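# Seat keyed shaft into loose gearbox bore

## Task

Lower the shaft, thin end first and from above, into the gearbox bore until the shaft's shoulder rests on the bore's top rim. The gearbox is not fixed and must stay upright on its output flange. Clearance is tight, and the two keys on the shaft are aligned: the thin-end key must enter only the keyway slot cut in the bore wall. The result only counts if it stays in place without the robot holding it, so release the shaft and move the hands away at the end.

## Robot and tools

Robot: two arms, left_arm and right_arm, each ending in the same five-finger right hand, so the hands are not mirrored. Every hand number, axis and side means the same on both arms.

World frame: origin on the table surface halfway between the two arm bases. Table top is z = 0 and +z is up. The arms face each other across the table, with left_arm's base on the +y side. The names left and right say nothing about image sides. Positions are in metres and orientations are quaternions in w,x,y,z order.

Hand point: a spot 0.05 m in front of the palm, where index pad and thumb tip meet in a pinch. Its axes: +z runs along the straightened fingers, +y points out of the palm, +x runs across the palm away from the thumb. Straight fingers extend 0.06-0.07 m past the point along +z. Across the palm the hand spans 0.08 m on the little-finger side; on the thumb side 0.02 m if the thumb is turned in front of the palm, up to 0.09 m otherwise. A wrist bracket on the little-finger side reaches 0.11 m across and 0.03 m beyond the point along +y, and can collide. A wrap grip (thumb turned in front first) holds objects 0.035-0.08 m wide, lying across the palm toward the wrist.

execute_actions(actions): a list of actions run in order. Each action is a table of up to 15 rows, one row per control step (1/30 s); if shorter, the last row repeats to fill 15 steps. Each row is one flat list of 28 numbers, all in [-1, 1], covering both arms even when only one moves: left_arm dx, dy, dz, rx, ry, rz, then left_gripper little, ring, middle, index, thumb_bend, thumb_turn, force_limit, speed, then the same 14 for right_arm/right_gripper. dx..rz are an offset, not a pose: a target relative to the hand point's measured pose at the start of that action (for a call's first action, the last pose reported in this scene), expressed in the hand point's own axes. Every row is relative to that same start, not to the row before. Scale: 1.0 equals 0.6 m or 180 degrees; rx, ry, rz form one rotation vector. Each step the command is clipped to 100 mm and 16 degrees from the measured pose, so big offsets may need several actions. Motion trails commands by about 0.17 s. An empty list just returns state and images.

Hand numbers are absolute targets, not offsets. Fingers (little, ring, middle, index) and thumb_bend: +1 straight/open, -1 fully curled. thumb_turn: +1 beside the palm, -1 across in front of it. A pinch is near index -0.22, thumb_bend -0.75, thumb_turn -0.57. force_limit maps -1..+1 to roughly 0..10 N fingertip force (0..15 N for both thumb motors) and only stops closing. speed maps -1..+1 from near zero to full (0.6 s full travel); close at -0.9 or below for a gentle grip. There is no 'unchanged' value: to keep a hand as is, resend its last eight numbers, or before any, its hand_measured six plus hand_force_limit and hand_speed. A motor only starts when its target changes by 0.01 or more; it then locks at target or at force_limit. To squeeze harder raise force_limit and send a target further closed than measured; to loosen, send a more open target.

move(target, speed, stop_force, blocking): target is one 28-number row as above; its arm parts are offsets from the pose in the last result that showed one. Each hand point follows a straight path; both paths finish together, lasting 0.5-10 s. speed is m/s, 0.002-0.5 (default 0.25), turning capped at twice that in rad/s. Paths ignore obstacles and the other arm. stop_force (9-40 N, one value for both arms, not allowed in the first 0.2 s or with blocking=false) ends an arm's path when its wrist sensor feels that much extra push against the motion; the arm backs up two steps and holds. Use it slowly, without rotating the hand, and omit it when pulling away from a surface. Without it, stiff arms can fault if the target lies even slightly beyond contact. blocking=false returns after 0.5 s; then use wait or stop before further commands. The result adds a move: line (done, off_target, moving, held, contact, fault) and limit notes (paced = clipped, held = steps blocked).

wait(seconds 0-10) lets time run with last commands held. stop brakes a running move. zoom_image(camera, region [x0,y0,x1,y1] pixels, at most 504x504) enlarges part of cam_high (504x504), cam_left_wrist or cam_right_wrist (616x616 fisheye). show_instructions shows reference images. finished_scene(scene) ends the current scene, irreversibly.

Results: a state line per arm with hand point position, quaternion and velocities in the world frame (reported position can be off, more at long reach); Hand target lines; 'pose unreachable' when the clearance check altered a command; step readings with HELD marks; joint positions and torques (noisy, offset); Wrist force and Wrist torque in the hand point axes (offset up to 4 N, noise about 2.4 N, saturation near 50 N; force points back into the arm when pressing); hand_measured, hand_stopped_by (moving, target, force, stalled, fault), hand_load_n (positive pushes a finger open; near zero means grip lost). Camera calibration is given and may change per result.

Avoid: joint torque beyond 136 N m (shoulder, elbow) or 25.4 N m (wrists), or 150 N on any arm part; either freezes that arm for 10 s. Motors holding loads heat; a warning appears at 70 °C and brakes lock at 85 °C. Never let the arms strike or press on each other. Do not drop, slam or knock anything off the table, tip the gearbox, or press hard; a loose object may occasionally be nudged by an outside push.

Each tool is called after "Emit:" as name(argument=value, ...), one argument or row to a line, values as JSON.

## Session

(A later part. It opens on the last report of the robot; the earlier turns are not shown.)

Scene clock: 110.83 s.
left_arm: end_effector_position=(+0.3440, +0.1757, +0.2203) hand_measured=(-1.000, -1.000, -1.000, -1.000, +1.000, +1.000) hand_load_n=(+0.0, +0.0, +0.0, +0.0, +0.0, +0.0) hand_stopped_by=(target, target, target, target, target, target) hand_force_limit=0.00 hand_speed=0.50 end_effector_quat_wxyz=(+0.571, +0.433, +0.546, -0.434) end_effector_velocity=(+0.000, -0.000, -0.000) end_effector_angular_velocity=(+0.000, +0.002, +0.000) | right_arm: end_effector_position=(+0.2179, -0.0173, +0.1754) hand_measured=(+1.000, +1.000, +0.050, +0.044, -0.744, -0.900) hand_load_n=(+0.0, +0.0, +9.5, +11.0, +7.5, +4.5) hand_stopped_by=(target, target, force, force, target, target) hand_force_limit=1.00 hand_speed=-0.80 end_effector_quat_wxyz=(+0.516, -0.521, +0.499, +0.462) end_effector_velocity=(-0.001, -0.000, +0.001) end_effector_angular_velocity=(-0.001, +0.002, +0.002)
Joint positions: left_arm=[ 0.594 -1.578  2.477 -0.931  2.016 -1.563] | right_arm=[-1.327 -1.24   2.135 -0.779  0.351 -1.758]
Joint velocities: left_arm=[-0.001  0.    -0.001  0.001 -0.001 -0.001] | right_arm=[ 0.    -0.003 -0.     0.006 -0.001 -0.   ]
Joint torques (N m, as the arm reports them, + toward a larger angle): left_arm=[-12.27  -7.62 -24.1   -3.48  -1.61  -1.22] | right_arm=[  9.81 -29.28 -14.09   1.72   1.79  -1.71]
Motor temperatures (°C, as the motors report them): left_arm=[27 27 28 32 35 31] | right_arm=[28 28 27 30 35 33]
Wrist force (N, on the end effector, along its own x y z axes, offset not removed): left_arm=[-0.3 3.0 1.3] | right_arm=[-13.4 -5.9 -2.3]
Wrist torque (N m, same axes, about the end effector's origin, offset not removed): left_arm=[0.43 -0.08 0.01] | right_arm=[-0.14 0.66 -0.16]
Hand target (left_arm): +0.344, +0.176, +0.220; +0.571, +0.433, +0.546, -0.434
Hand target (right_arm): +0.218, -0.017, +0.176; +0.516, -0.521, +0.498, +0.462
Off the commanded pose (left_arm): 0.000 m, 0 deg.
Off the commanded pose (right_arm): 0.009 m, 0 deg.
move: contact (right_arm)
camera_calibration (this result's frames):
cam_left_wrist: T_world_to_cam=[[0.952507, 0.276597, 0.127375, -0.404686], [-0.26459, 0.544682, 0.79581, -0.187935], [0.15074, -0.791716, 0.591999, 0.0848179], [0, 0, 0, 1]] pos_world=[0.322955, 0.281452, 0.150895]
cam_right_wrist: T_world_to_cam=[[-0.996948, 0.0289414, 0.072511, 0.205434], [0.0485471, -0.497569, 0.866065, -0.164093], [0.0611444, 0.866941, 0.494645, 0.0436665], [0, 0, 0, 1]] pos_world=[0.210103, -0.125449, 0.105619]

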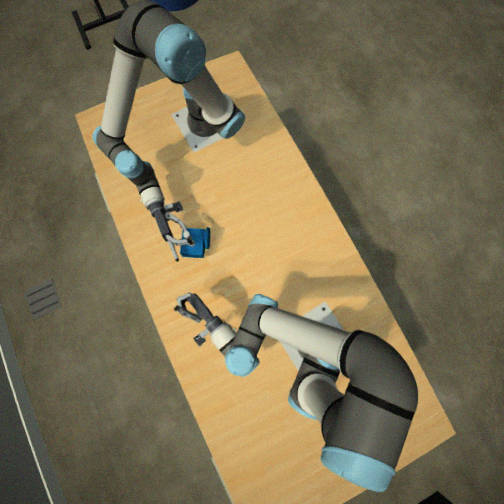

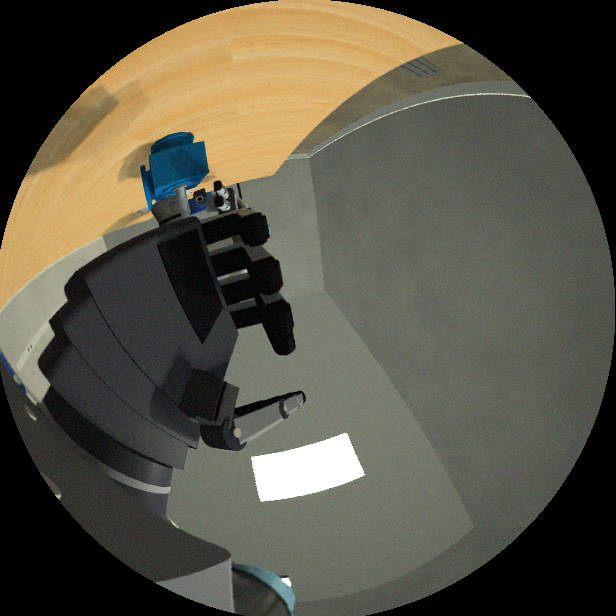

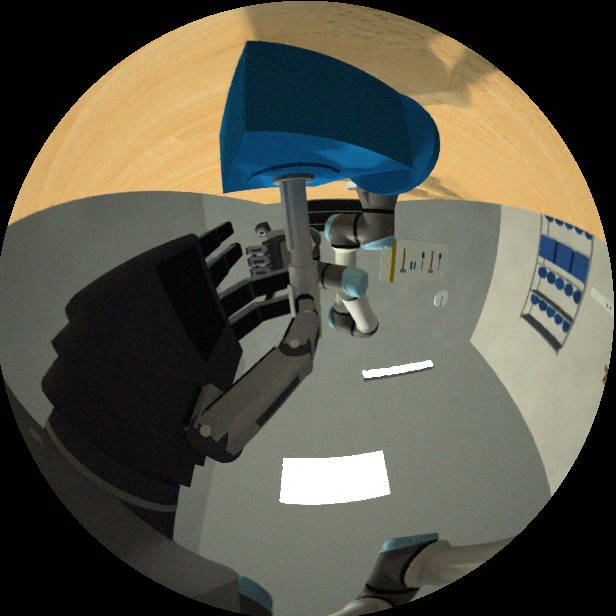

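Emit:
move(
  target=[0,0,0,0,0,0,-1,-1,-1,-1,1,1,0,0.5,-0.002,0,0,0,0,0,1,1,-0.55,-0.55,-0.75,-0.9,1,-0.8],
  speed=0.01,
)

Emit:
move(
  target=[0,0,0,0,0,0,-1,-1,-1,-1,1,1,0,0.5,0,-0.0022,0.0008,-0.0333,-0.0025,-0.0013,1,1,-0.55,-0.55,-0.75,-0.9,1,-0.8],
  speed=0.04,
)

Emit:
zoom_image(
  camera="cam_right_wrist",
  region=[268,160,318,200],
)

Emit:
move(
  target=[0,0,0,0,0,0,-1,-1,-1,-1,1,1,0,0.5,0.02,0.0015,0.0008,0,0,0,1,1,-0.55,-0.55,-0.75,-0.9,1,-0.8],
  speed=0.004,
  stop_force=12,
)

Scene clock: 111.93 s.
left_arm: end_effector_position=(+0.3440, +0.1757, +0.2203) hand_measured=(-1.000, -1.000, -1.000, -1.000, +1.000, +1.000) hand_load_n=(+0.0, +0.0, +0.0, +0.0, +0.0, +0.0) hand_stopped_by=(target, target, target, target, target, target) hand_force_limit=0.00 hand_speed=0.50 end_effector_quat_wxyz=(+0.571, +0.433, +0.546, -0.434) end_effector_velocity=(-0.000, +0.000, +0.001) end_effector_angular_velocity=(-0.001, -0.002, +0.000) | right_arm: end_effector_position=(+0.2178, -0.0172, +0.1766) hand_measured=(+1.000, +1.000, +0.050, +0.044, -0.744, -0.900) hand_load_n=(+0.0, +0.0, +9.5, +10.0, +7.0, +0.5) hand_stopped_by=(target, target, force, force, target, target) hand_force_limit=1.00 hand_speed=-0.80 end_effector_quat_wxyz=(+0.516, -0.521, +0.499, +0.462) end_effector_velocity=(+0.000, -0.000, -0.000) end_effector_angular_velocity=(-0.001, +0.001, -0.002)
Joint positions: left_arm=[ 0.594 -1.578  2.477 -0.931  2.016 -1.563] | right_arm=[-1.327 -1.243  2.135 -0.776  0.351 -1.758]
Joint velocities: left_arm=[-0.    -0.001  0.    -0.001 -0.     0.   ] | right_arm=[-0.    -0.001  0.001  0.001  0.001 -0.001]
Joint torques (N m, as the arm reports them, + toward a larger angle): left_arm=[-12.1   -8.19 -23.52  -3.73  -1.63  -1.22] | right_arm=[ 13.06 -34.53 -26.32   1.2    2.2    2.33]
Motor temperatures (°C, as the motors report them): left_arm=[27 27 28 32 35 31] | right_arm=[28 28 27 30 35 33]
Wrist force (N, on the end effector, along its own x y z axes, offset not removed): left_arm=[-5.4 -1.6 0.1] | right_arm=[4.9 -2.3 2.4]
Wrist torque (N m, same axes, about the end effector's origin, offset not removed): left_arm=[0.07 0.87 -0.45] | right_arm=[-0.51 0.42 -0.07]
Hand target (left_arm): +0.344, +0.176, +0.220; +0.571, +0.433, +0.546, -0.434
Hand target (right_arm): +0.218, -0.017, +0.177; +0.516, -0.521, +0.499, +0.462
Off the commanded pose (left_arm): 0.000 m, 0 deg.
Off the commanded pose (right_arm): 0.000 m, 0 deg.
move: done
camera_calibration (this result's frames):
cam_left_wrist: T_world_to_cam=[[0.952507, 0.276597, 0.127375, -0.404686], [-0.26459, 0.544682, 0.79581, -0.187935], [0.15074, -0.791716, 0.591999, 0.084818], [0, 0, 0, 1]] pos_world=[0.322955, 0.281452, 0.150895]
cam_right_wrist: T_world_to_cam=[[-0.996948, 0.028944, 0.0724993, 0.20526], [0.0485352, -0.497574, 0.866063, -0.165081], [0.0611411, 0.866939, 0.494651, 0.0430472], [0, 0, 0, 1]] pos_world=[0.210014, -0.1254, 0.106796]

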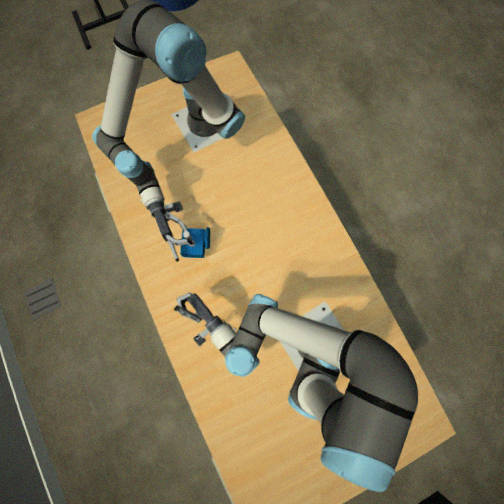

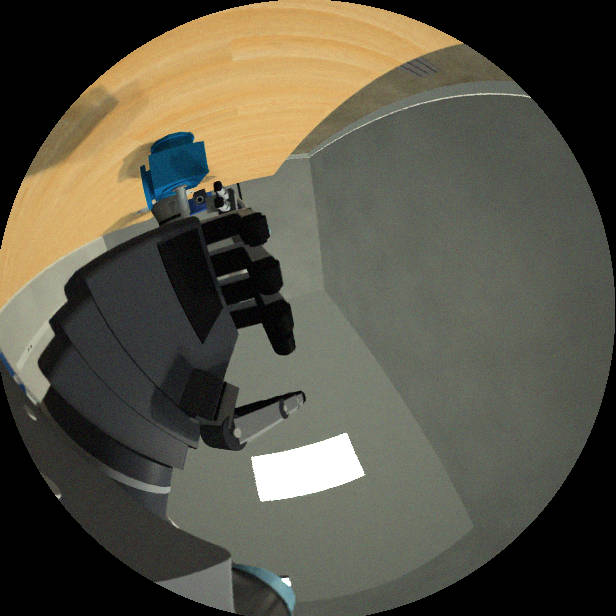

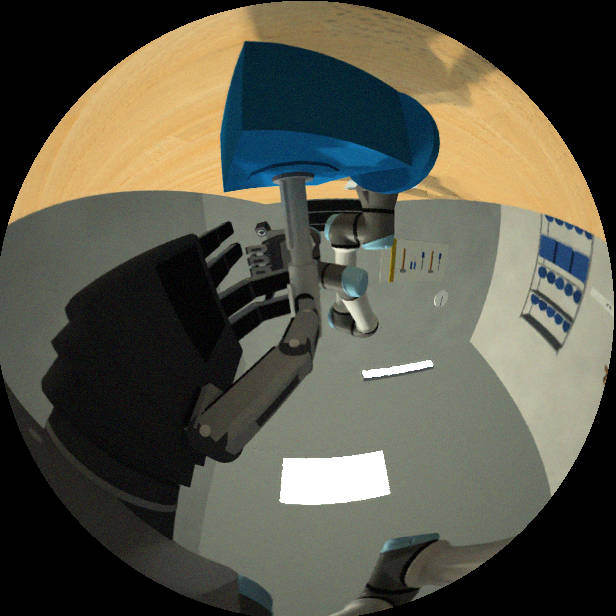

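Scene clock: 113.47 s.
left_arm: end_effector_position=(+0.3440, +0.1757, +0.2203) hand_measured=(-1.000, -1.000, -1.000, -1.000, +1.000, +1.000) hand_load_n=(+0.0, +0.0, +0.0, +0.0, +0.0, +0.0) hand_stopped_by=(target, target, target, target, target, target) hand_force_limit=0.00 hand_speed=0.50 end_effector_quat_wxyz=(+0.571, +0.433, +0.546, -0.434) end_effector_velocity=(-0.000, +0.001, -0.000) end_effector_angular_velocity=(-0.000, +0.001, +0.001) | right_arm: end_effector_position=(+0.2191, -0.0168, +0.1767) hand_measured=(+1.000, +1.000, +0.050, +0.044, -0.744, -0.900) hand_load_n=(+0.0, +0.0, +9.0, +10.0, +8.5, +1.5) hand_stopped_by=(target, target, force, force, target, target) hand_force_limit=1.00 hand_speed=-0.80 end_effector_quat_wxyz=(+0.492, -0.546, +0.471, +0.488) end_effector_velocity=(-0.000, +0.000, +0.000) end_effector_angular_velocity=(-0.002, -0.001, +0.012)
Joint positions: left_arm=[ 0.594 -1.578  2.477 -0.931  2.016 -1.563] | right_arm=[-1.331 -1.185  2.045 -0.694  0.244 -1.809]
Joint velocities: left_arm=[ 0.    -0.001  0.001 -0.001 -0.    -0.001] | right_arm=[ 0.     0.007 -0.013  0.022 -0.011 -0.017]
Joint torques (N m, as the arm reports them, + toward a larger angle): left_arm=[-12.08  -7.64 -23.29  -3.66  -1.62  -1.24] | right_arm=[-14.23 -20.92 -26.     1.5   -3.19  -1.44]
Motor temperatures (°C, as the motors report them): left_arm=[27 27 28 32 35 31] | right_arm=[28 28 27 30 35 33]
Wrist force (N, on the end effector, along its own x y z axes, offset not removed): left_arm=[-0.8 -0.8 -0.9] | right_arm=[2.2 -1.5 0.9]
Wrist torque (N m, same axes, about the end effector's origin, offset not removed): left_arm=[0.06 0.05 -0.04] | right_arm=[-0.46 0.18 0.24]
Hand target (left_arm): +0.344, +0.176, +0.220; +0.571, +0.433, +0.546, -0.434
Hand target (right_arm): +0.219, -0.017, +0.177; -0.491, +0.546, -0.471, -0.488
Off the commanded pose (left_arm): 0.000 m, 0 deg.
Off the commanded pose (right_arm): 0.000 m, 0 deg.
move: done
camera_calibration (this result's frames):
cam_left_wrist: T_world_to_cam=[[0.952507, 0.276597, 0.127375, -0.404686], [-0.26459, 0.544682, 0.79581, -0.187935], [0.15074, -0.791717, 0.591999, 0.0848179], [0, 0, 0, 1]] pos_world=[0.322955, 0.281452, 0.150895]
cam_right_wrist: T_world_to_cam=[[-0.994542, -0.074874, 0.0726707, 0.204246], [0.100157, -0.489789, 0.866069, -0.176226], [-0.0292528, 0.86862, 0.494614, 0.0623804], [0, 0, 0, 1]] pos_world=[0.222606, -0.125206, 0.106927]

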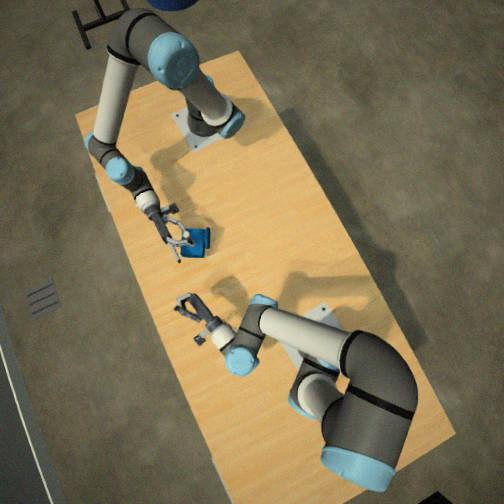

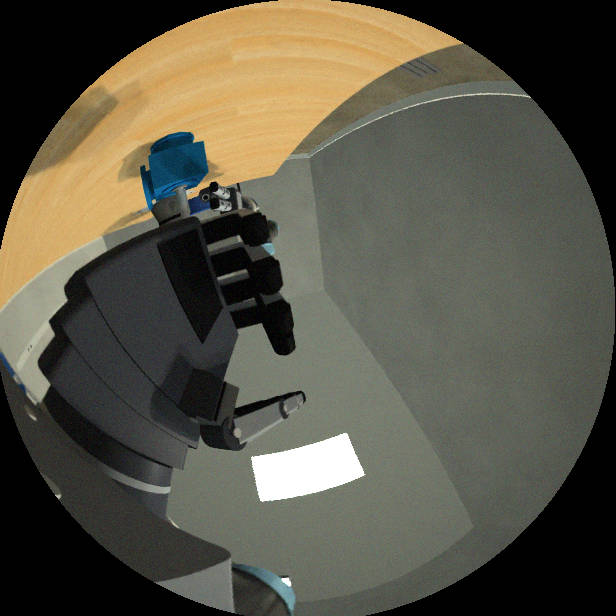

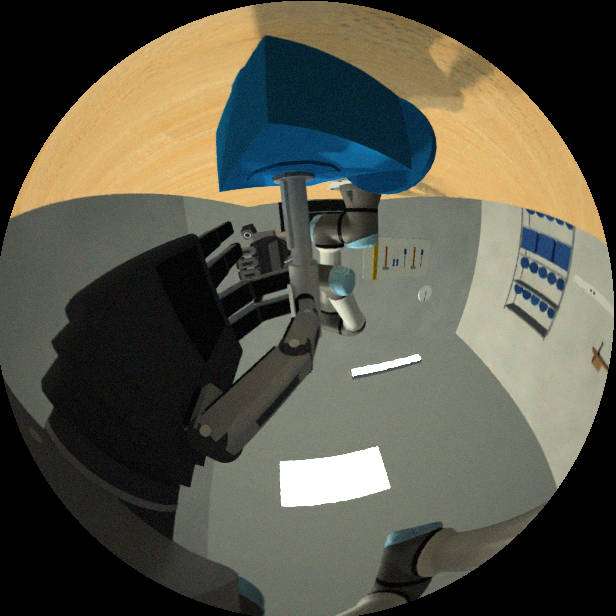

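Region (268, 160, 318, 200) of cam_right_wrist's 616x616 image, scaled by 10.080, with more detail than that image has; it fills the top 403 rows of this view, and the rest is white.

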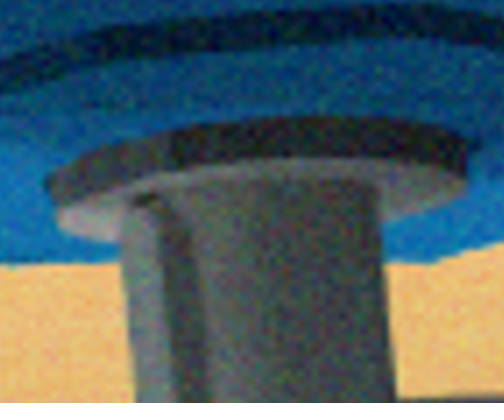

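Scene clock: 114.03 s.
left_arm: end_effector_position=(+0.3440, +0.1757, +0.2203) hand_measured=(-1.000, -1.000, -1.000, -1.000, +1.000, +1.000) hand_load_n=(+0.0, +0.0, +0.0, +0.0, +0.0, +0.0) hand_stopped_by=(target, target, target, target, target, target) hand_force_limit=0.00 hand_speed=0.50 end_effector_quat_wxyz=(+0.571, +0.433, +0.546, -0.434) end_effector_velocity=(+0.001, -0.001, +0.001) end_effector_angular_velocity=(-0.002, -0.002, +0.000) | right_arm: end_effector_position=(+0.2190, -0.0168, +0.1758) hand_measured=(+1.000, +1.000, +0.050, +0.044, -0.744, -0.900) hand_load_n=(+0.0, +0.0, +9.0, +10.5, +8.0, +3.5) hand_stopped_by=(target, target, force, force, target, target) hand_force_limit=1.00 hand_speed=-0.80 end_effector_quat_wxyz=(+0.491, -0.546, +0.471, +0.488) end_effector_velocity=(-0.000, +0.000, +0.001) end_effector_angular_velocity=(-0.001, +0.001, -0.000)
Joint positions: left_arm=[ 0.594 -1.578  2.477 -0.931  2.016 -1.563] | right_arm=[-1.331 -1.183  2.045 -0.696  0.244 -1.809]
Joint velocities: left_arm=[ 0.    -0.001 -0.002  0.001 -0.     0.001] | right_arm=[ 0.    -0.003 -0.     0.004  0.001 -0.   ]
Joint torques (N m, as the arm reports them, + toward a larger angle): left_arm=[-12.76  -7.72 -23.64  -3.66  -1.73  -1.18] | right_arm=[-13.93 -31.86 -19.02   1.7    0.84   0.62]
Motor temperatures (°C, as the motors report them): left_arm=[27 27 28 32 35 31] | right_arm=[28 28 27 30 35 33]
Wrist force (N, on the end effector, along its own x y z axes, offset not removed): left_arm=[-4.1 -1.5 0.7] | right_arm=[-7.3 -4.0 -0.2]
Wrist torque (N m, same axes, about the end effector's origin, offset not removed): left_arm=[0.06 0.51 -0.10] | right_arm=[-0.41 -0.10 0.05]
Hand target (left_arm): +0.344, +0.176, +0.220; +0.571, +0.433, +0.546, -0.434
Hand target (right_arm): +0.219, -0.017, +0.176; -0.492, +0.546, -0.471, -0.488
Off the commanded pose (left_arm): 0.000 m, 0 deg.
Off the commanded pose (right_arm): 0.011 m, 0 deg.
move: contact (right_arm)
camera_calibration (this result's frames):
cam_left_wrist: T_world_to_cam=[[0.952507, 0.276597, 0.127375, -0.404686], [-0.26459, 0.544682, 0.79581, -0.187935], [0.15074, -0.791717, 0.591999, 0.0848179], [0, 0, 0, 1]] pos_world=[0.322955, 0.281452, 0.150895]
cam_right_wrist: T_world_to_cam=[[-0.994524, -0.0749661, 0.0728204, 0.204247], [0.100331, -0.489736, 0.866079, -0.175504], [-0.0292638, 0.868642, 0.494575, 0.0628352], [0, 0, 0, 1]] pos_world=[0.222576, -0.12522, 0.10605]

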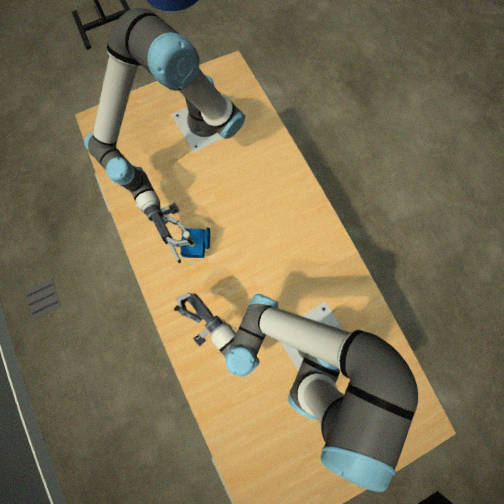

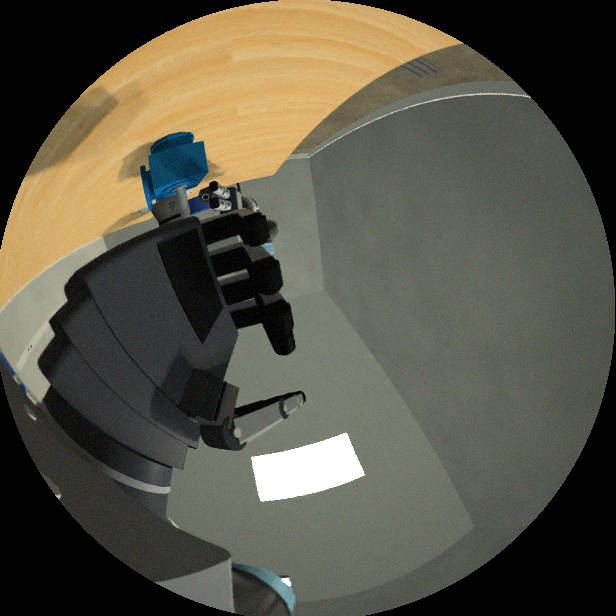

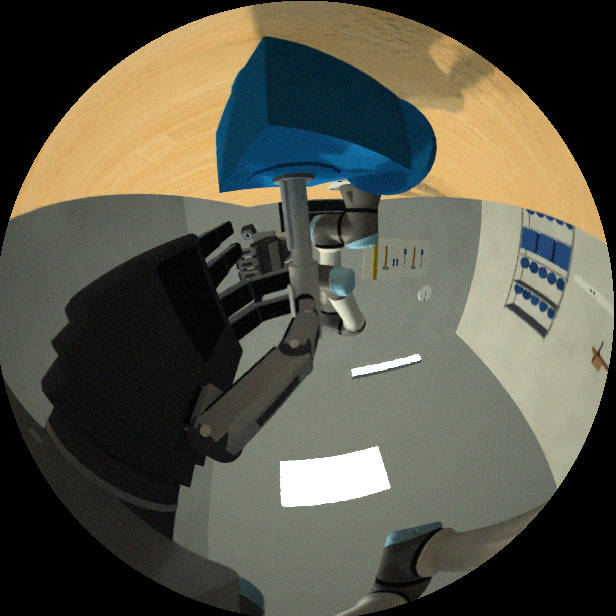

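Emit:
move(
  target=[0,0,0,0,0,0,-1,-1,-1,-1,1,1,0,0.5,-0.0025,0,0,0,0,0,1,1,-0.55,-0.55,-0.75,-0.9,1,-0.8],
  speed=0.01,
)

Emit:
move(
  target=[0,0,0,0,0,0,-1,-1,-1,-1,1,1,0,0.5,0,0.0011,-0.0004,0.0167,0.0012,0.0007,1,1,-0.55,-0.55,-0.75,-0.9,1,-0.8],
  speed=0.04,
)

Emit:
zoom_image(
  camera="cam_right_wrist",
  region=[268,160,318,200],
)

Emit:
move(
  target=[0,0,0,0,0,0,-1,-1,-1,-1,1,1,0,0.5,0.02,0.0015,0.0008,0,0,0,1,1,-0.55,-0.55,-0.75,-0.9,1,-0.8],
  speed=0.004,
  stop_force=14,
)

Scene clock: 114.93 s.
left_arm: end_effector_position=(+0.3440, +0.1757, +0.2203) hand_measured=(-1.000, -1.000, -1.000, -1.000, +1.000, +1.000) hand_load_n=(+0.0, +0.0, +0.0, +0.0, +0.0, +0.0) hand_stopped_by=(target, target, target, target, target, target) hand_force_limit=0.00 hand_speed=0.50 end_effector_quat_wxyz=(+0.571, +0.433, +0.546, -0.434) end_effector_velocity=(+0.000, +0.000, -0.000) end_effector_angular_velocity=(+0.000, +0.002, +0.001) | right_arm: end_effector_position=(+0.2190, -0.0168, +0.1773) hand_measured=(+1.000, +1.000, +0.050, +0.044, -0.744, -0.900) hand_load_n=(+0.0, +0.0, +9.0, +10.0, +8.0, +1.5) hand_stopped_by=(target, target, force, force, target, target) hand_force_limit=1.00 hand_speed=-0.80 end_effector_quat_wxyz=(+0.491, -0.546, +0.471, +0.488) end_effector_velocity=(+0.000, +0.000, +0.000) end_effector_angular_velocity=(-0.000, +0.000, -0.002)
Joint positions: left_arm=[ 0.594 -1.578  2.477 -0.931  2.016 -1.563] | right_arm=[-1.331 -1.186  2.045 -0.693  0.244 -1.809]
Joint velocities: left_arm=[ 0.001  0.    -0.     0.001 -0.    -0.002] | right_arm=[-0.    -0.001  0.     0.001  0.002 -0.   ]
Joint torques (N m, as the arm reports them, + toward a larger angle): left_arm=[-12.66  -8.05 -23.15  -3.62  -1.61  -1.22] | right_arm=[  9.14 -35.31 -26.     1.41   2.45   1.91]
Motor temperatures (°C, as the motors report them): left_arm=[27 27 28 32 35 31] | right_arm=[28 28 27 30 35 33]
Wrist force (N, on the end effector, along its own x y z axes, offset not removed): left_arm=[-4.7 3.1 -1.2] | right_arm=[1.0 0.6 2.3]
Wrist torque (N m, same axes, about the end effector's origin, offset not removed): left_arm=[0.58 0.80 -0.18] | right_arm=[-0.30 0.44 0.06]
Hand target (left_arm): +0.344, +0.176, +0.220; +0.571, +0.433, +0.546, -0.434
Hand target (right_arm): +0.219, -0.017, +0.177; -0.491, +0.546, -0.471, -0.488
Off the commanded pose (left_arm): 0.000 m, 0 deg.
Off the commanded pose (right_arm): 0.000 m, 0 deg.
move: done
camera_calibration (this result's frames):
cam_left_wrist: T_world_to_cam=[[0.952507, 0.276597, 0.127375, -0.404686], [-0.26459, 0.544683, 0.79581, -0.187935], [0.15074, -0.791716, 0.591999, 0.084818], [0, 0, 0, 1]] pos_world=[0.322955, 0.281452, 0.150895]
cam_right_wrist: T_world_to_cam=[[-0.994536, -0.0747928, 0.0728311, 0.20412], [0.100256, -0.489765, 0.866071, -0.176765], [-0.0291058, 0.86864, 0.494587, 0.0620769], [0, 0, 0, 1]] pos_world=[0.222534, -0.125229, 0.107522]

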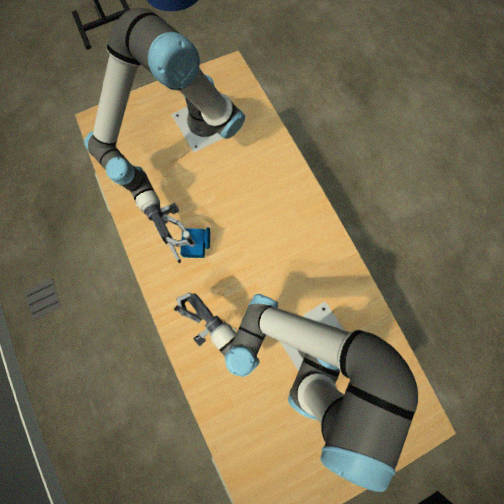

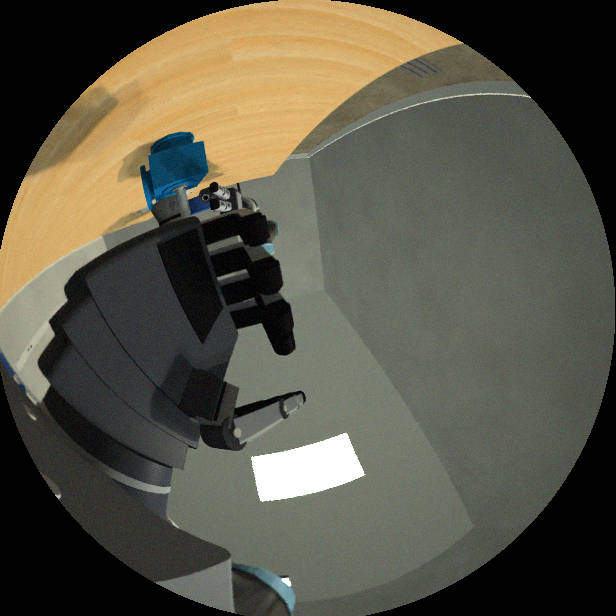

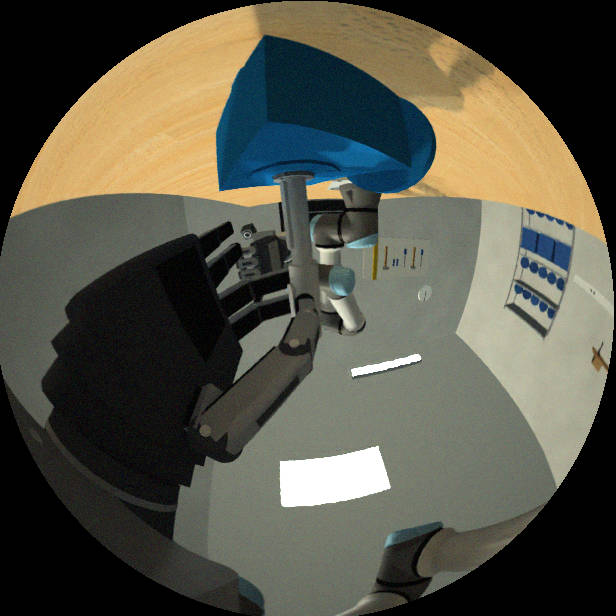

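Scene clock: 115.83 s.
left_arm: end_effector_position=(+0.3440, +0.1757, +0.2203) hand_measured=(-1.000, -1.000, -1.000, -1.000, +1.000, +1.000) hand_load_n=(+0.0, +0.0, +0.0, +0.0, +0.0, +0.0) hand_stopped_by=(target, target, target, target, target, target) hand_force_limit=0.00 hand_speed=0.50 end_effector_quat_wxyz=(+0.571, +0.433, +0.546, -0.434) end_effector_velocity=(+0.000, +0.000, -0.002) end_effector_angular_velocity=(+0.002, +0.004, +0.001) | right_arm: end_effector_position=(+0.2184, -0.0171, +0.1773) hand_measured=(+1.000, +1.000, +0.050, +0.044, -0.744, -0.900) hand_load_n=(+0.0, +0.0, +9.5, +10.0, +7.5, +1.5) hand_stopped_by=(target, target, force, force, target, target) hand_force_limit=1.00 hand_speed=-0.80 end_effector_quat_wxyz=(+0.504, -0.534, +0.485, +0.475) end_effector_velocity=(-0.001, -0.000, -0.000) end_effector_angular_velocity=(+0.001, +0.003, -0.008)
Joint positions: left_arm=[ 0.594 -1.578  2.477 -0.931  2.016 -1.563] | right_arm=[-1.33  -1.216  2.091 -0.738  0.296 -1.779]
Joint velocities: left_arm=[ 0.001  0.003  0.     0.001 -0.    -0.002] | right_arm=[ 0.001 -0.006  0.01  -0.012  0.009  0.01 ]
Joint torques (N m, as the arm reports them, + toward a larger angle): left_arm=[-12.64  -7.98 -23.32  -3.59  -1.65  -1.15] | right_arm=[ 13.18 -33.09  -4.16  -1.59   2.43   2.15]
Motor temperatures (°C, as the motors report them): left_arm=[27 27 28 32 35 31] | right_arm=[28 28 27 30 35 33]
Wrist force (N, on the end effector, along its own x y z axes, offset not removed): left_arm=[0.6 -0.2 3.0] | right_arm=[1.7 -1.1 0.4]
Wrist torque (N m, same axes, about the end effector's origin, offset not removed): left_arm=[-0.11 -0.35 -0.02] | right_arm=[-0.31 0.31 0.03]
Hand target (left_arm): +0.344, +0.176, +0.220; +0.571, +0.433, +0.546, -0.434
Hand target (right_arm): +0.218, -0.017, +0.177; +0.504, -0.533, +0.485, +0.475
Off the commanded pose (left_arm): 0.000 m, 0 deg.
Off the commanded pose (right_arm): 0.000 m, 0 deg.
move: done
camera_calibration (this result's frames):
cam_left_wrist: T_world_to_cam=[[0.952507, 0.276597, 0.127375, -0.404686], [-0.26459, 0.544682, 0.79581, -0.187935], [0.15074, -0.791717, 0.591999, 0.084818], [0, 0, 0, 1]] pos_world=[0.322955, 0.281452, 0.150895]
cam_right_wrist: T_world_to_cam=[[-0.997072, -0.0230898, 0.0728982, 0.20493], [0.0747648, -0.494429, 0.865997, -0.1713], [0.0160473, 0.868911, 0.494708, 0.0524615], [0, 0, 0, 1]] pos_world=[0.216296, -0.125548, 0.107453]

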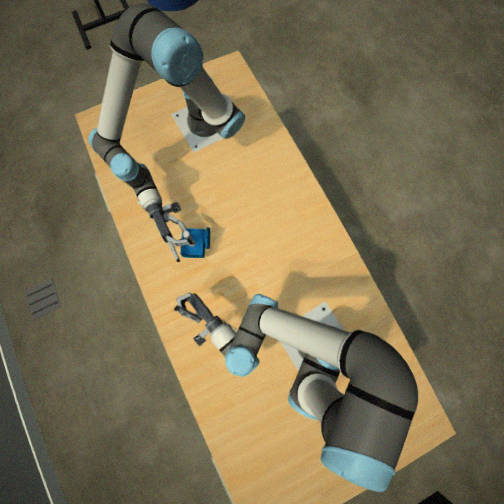

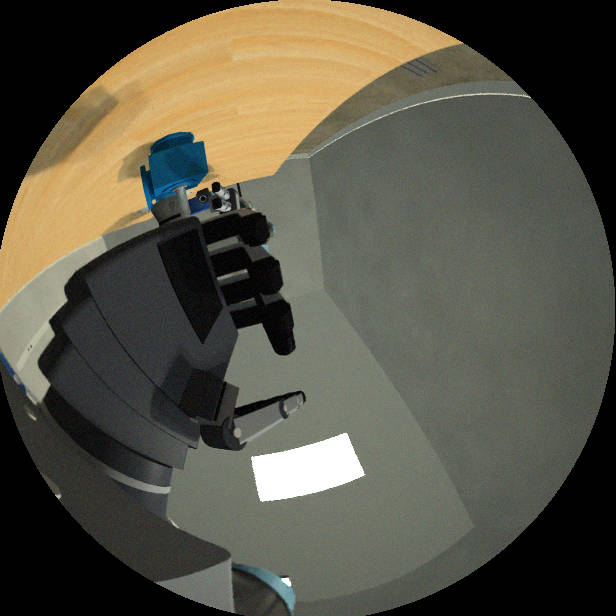

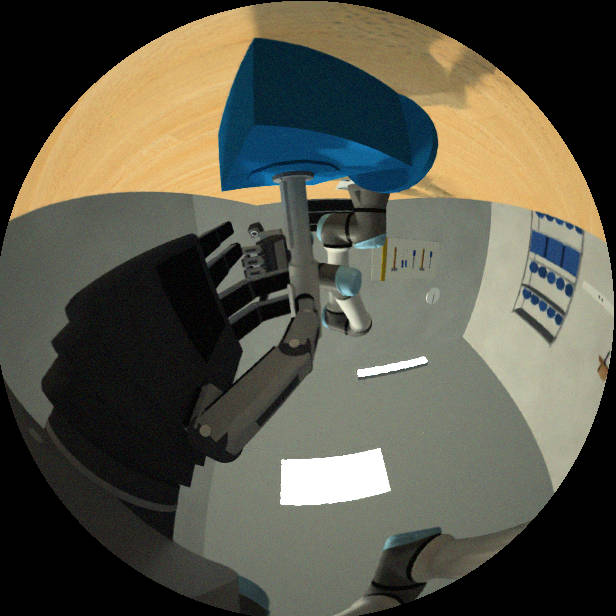

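Region (268, 160, 318, 200) of cam_right_wrist's 616x616 image, scaled by 10.080, with more detail than that image has; it fills the top 403 rows of this view, and the rest is white.

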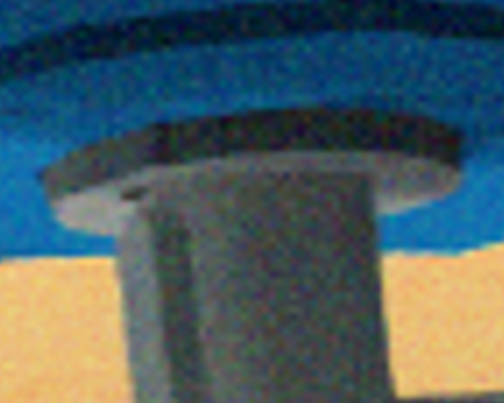

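Scene clock: 116.60 s.
left_arm: end_effector_position=(+0.3440, +0.1757, +0.2203) hand_measured=(-1.000, -1.000, -1.000, -1.000, +1.000, +1.000) hand_load_n=(+0.0, +0.0, +0.0, +0.0, +0.0, +0.0) hand_stopped_by=(target, target, target, target, target, target) hand_force_limit=0.00 hand_speed=0.50 end_effector_quat_wxyz=(+0.571, +0.433, +0.546, -0.434) end_effector_velocity=(-0.000, +0.000, +0.001) end_effector_angular_velocity=(-0.002, -0.001, +0.000) | right_arm: end_effector_position=(+0.2184, -0.0171, +0.1756) hand_measured=(+1.000, +1.000, +0.050, +0.044, -0.744, -0.900) hand_load_n=(+0.0, +0.0, +10.0, +10.5, +7.5, +4.5) hand_stopped_by=(target, target, force, force, target, target) hand_force_limit=1.00 hand_speed=-0.80 end_effector_quat_wxyz=(+0.504, -0.534, +0.485, +0.475) end_effector_velocity=(-0.001, -0.000, +0.001) end_effector_angular_velocity=(-0.001, +0.002, +0.001)
Joint positions: left_arm=[ 0.594 -1.578  2.477 -0.931  2.016 -1.563] | right_arm=[-1.33  -1.212  2.092 -0.743  0.296 -1.779]
Joint velocities: left_arm=[ 0.    -0.003  0.    -0.001 -0.    -0.001] | right_arm=[ 0.    -0.003  0.     0.005 -0.001  0.   ]
Joint torques (N m, as the arm reports them, + toward a larger angle): left_arm=[-12.44  -7.86 -23.39  -3.55  -1.62  -1.27] | right_arm=[  8.87 -29.46 -13.13   1.67  -2.71  -2.02]
Motor temperatures (°C, as the motors report them): left_arm=[27 27 28 32 35 31] | right_arm=[28 28 27 30 35 33]
Wrist force (N, on the end effector, along its own x y z axes, offset not removed): left_arm=[-3.8 1.8 2.2] | right_arm=[-10.3 -6.3 0.9]
Wrist torque (N m, same axes, about the end effector's origin, offset not removed): left_arm=[0.14 0.30 -0.14] | right_arm=[-0.44 0.20 -0.09]
Hand target (left_arm): +0.344, +0.176, +0.220; +0.571, +0.433, +0.546, -0.434
Hand target (right_arm): +0.218, -0.017, +0.176; +0.504, -0.534, +0.485, +0.475
Off the commanded pose (left_arm): 0.000 m, 0 deg.
Off the commanded pose (right_arm): 0.010 m, 0 deg.
move: contact (right_arm)
camera_calibration (this result's frames):
cam_left_wrist: T_world_to_cam=[[0.952507, 0.276597, 0.127375, -0.404686], [-0.26459, 0.544682, 0.79581, -0.187935], [0.15074, -0.791717, 0.591999, 0.084818], [0, 0, 0, 1]] pos_world=[0.322955, 0.281452, 0.150895]
cam_right_wrist: T_world_to_cam=[[-0.997061, -0.0231405, 0.073039, 0.20497], [0.0749131, -0.494378, 0.866013, -0.169878], [0.0160689, 0.868939, 0.494659, 0.0533023], [0, 0, 0, 1]] pos_world=[0.216237, -0.125558, 0.10578]

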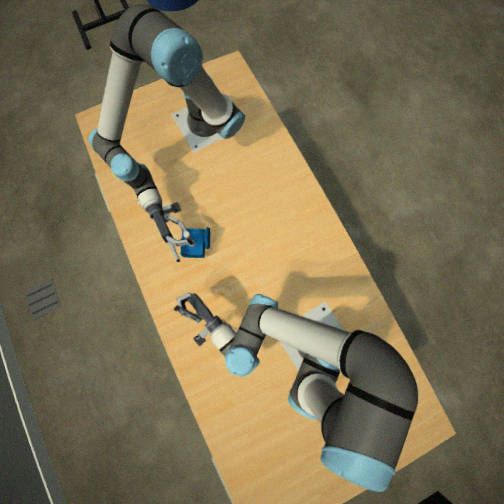

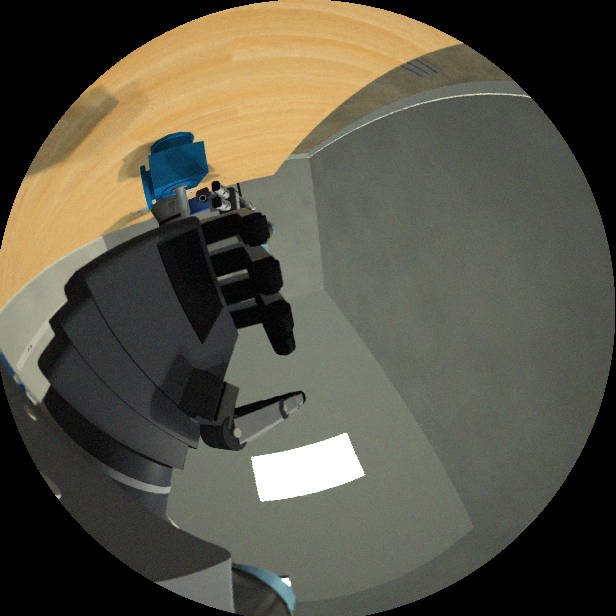

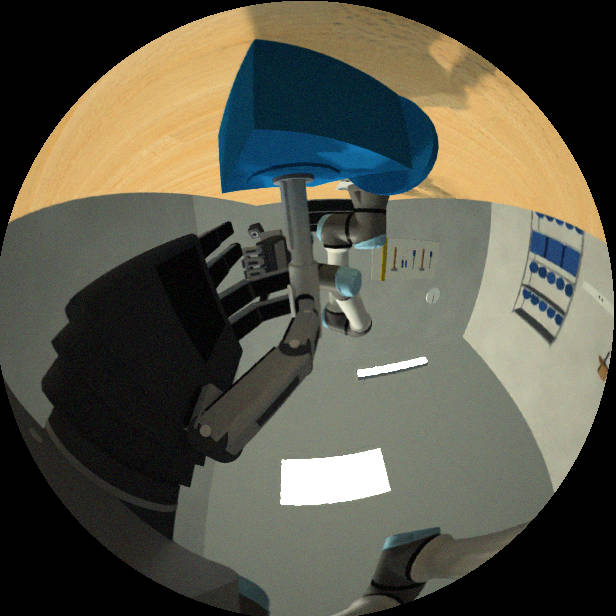

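Emit:
move(
  target=[0,0,0,0,0,0,-1,-1,-1,-1,1,1,0,0.5,-0.0003,0,0,0,0,0,1,1,0.2,0.2,-0.75,-0.9,1,-0.5],
  speed=0.01,
)

Emit:
zoom_image(
  camera="cam_right_wrist",
  region=[268,160,318,200],
)

Scene clock: 117.40 s.
left_arm: end_effector_position=(+0.3440, +0.1757, +0.2203) hand_measured=(-1.000, -1.000, -1.000, -1.000, +1.000, +1.000) hand_load_n=(+0.0, +0.0, +0.0, +0.0, +0.0, +0.0) hand_stopped_by=(target, target, target, target, target, target) hand_force_limit=0.00 hand_speed=0.50 end_effector_quat_wxyz=(+0.571, +0.433, +0.546, -0.434) end_effector_velocity=(+0.000, -0.001, +0.000) end_effector_angular_velocity=(-0.001, +0.001, -0.001) | right_arm: end_effector_position=(+0.2184, -0.0171, +0.1757) hand_measured=(+1.000, +1.000, +0.200, +0.200, -0.750, -0.900) hand_load_n=(+0.0, +0.0, +0.0, +0.0, +0.0, +0.0) hand_stopped_by=(target, target, target, target, target, target) hand_force_limit=1.00 hand_speed=-0.50 end_effector_quat_wxyz=(+0.504, -0.534, +0.485, +0.475) end_effector_velocity=(-0.000, -0.000, -0.000) end_effector_angular_velocity=(-0.000, +0.002, +0.000)
Joint positions: left_arm=[ 0.594 -1.578  2.477 -0.931  2.016 -1.563] | right_arm=[-1.33  -1.213  2.092 -0.742  0.296 -1.779]
Joint velocities: left_arm=[-0.     0.001 -0.001 -0.001  0.001 -0.002] | right_arm=[-0.001  0.     0.001  0.001 -0.001  0.   ]
Joint torques (N m, as the arm reports them, + toward a larger angle): left_arm=[-12.39  -8.05 -23.33  -3.65  -1.65  -1.27] | right_arm=[ 11.6  -33.05 -24.56   1.39  -1.25  -0.58]
Motor temperatures (°C, as the motors report them): left_arm=[27 27 28 32 35 31] | right_arm=[28 28 27 30 35 33]
Wrist force (N, on the end effector, along its own x y z axes, offset not removed): left_arm=[-1.9 -4.4 -1.4] | right_arm=[-1.7 -0.8 -0.5]
Wrist torque (N m, same axes, about the end effector's origin, offset not removed): left_arm=[-0.38 0.12 -0.28] | right_arm=[-0.09 0.46 -0.04]
Hand target (left_arm): +0.344, +0.176, +0.220; +0.571, +0.433, +0.546, -0.434
Hand target (right_arm): +0.218, -0.017, +0.176; +0.504, -0.534, +0.485, +0.475
Off the commanded pose (left_arm): 0.000 m, 0 deg.
Off the commanded pose (right_arm): 0.000 m, 0 deg.
move: done
camera_calibration (this result's frames):
cam_left_wrist: T_world_to_cam=[[0.952507, 0.276597, 0.127375, -0.404686], [-0.26459, 0.544682, 0.79581, -0.187935], [0.15074, -0.791717, 0.591999, 0.084818], [0, 0, 0, 1]] pos_world=[0.322955, 0.281452, 0.150895]
cam_right_wrist: T_world_to_cam=[[-0.99706, -0.0231401, 0.073047, 0.204941], [0.0749199, -0.494375, 0.866014, -0.170029], [0.0160729, 0.868941, 0.494655, 0.053222], [0, 0, 0, 1]] pos_world=[0.216222, -0.125563, 0.105951]

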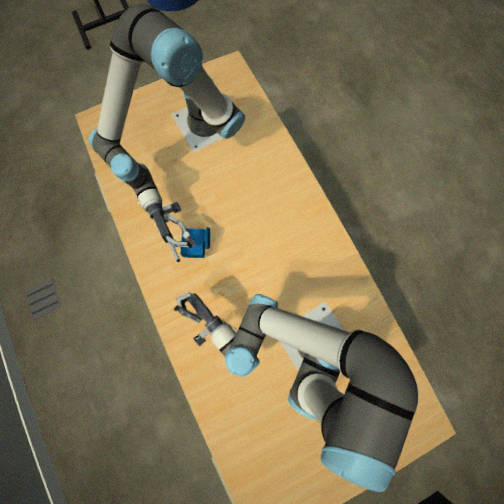

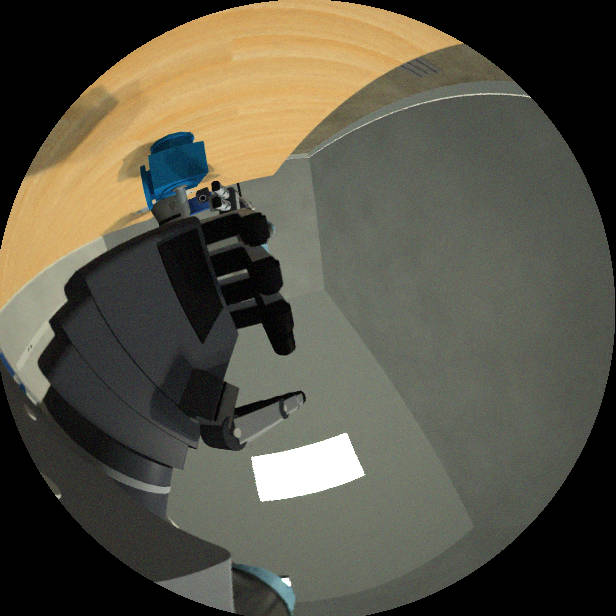

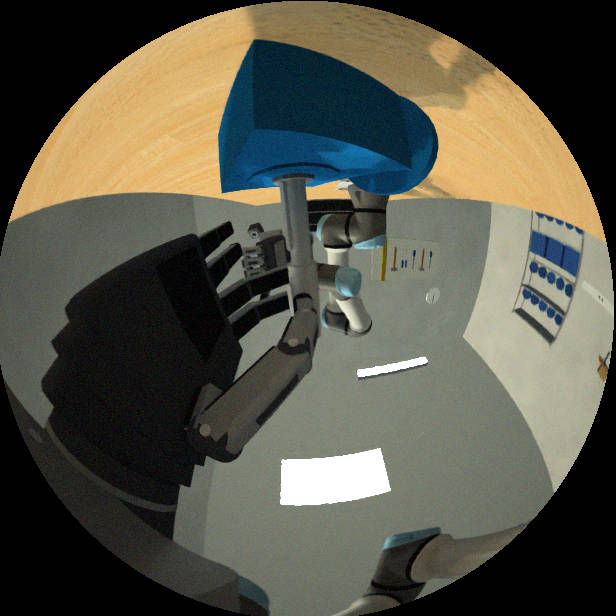

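Region (268, 160, 318, 200) of cam_right_wrist's 616x616 image, scaled by 10.080, with more detail than that image has; it fills the top 403 rows of this view, and the rest is white.

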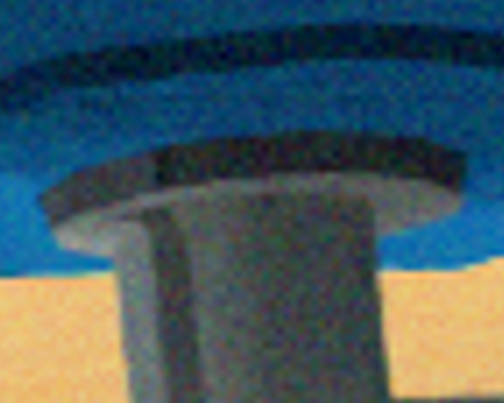

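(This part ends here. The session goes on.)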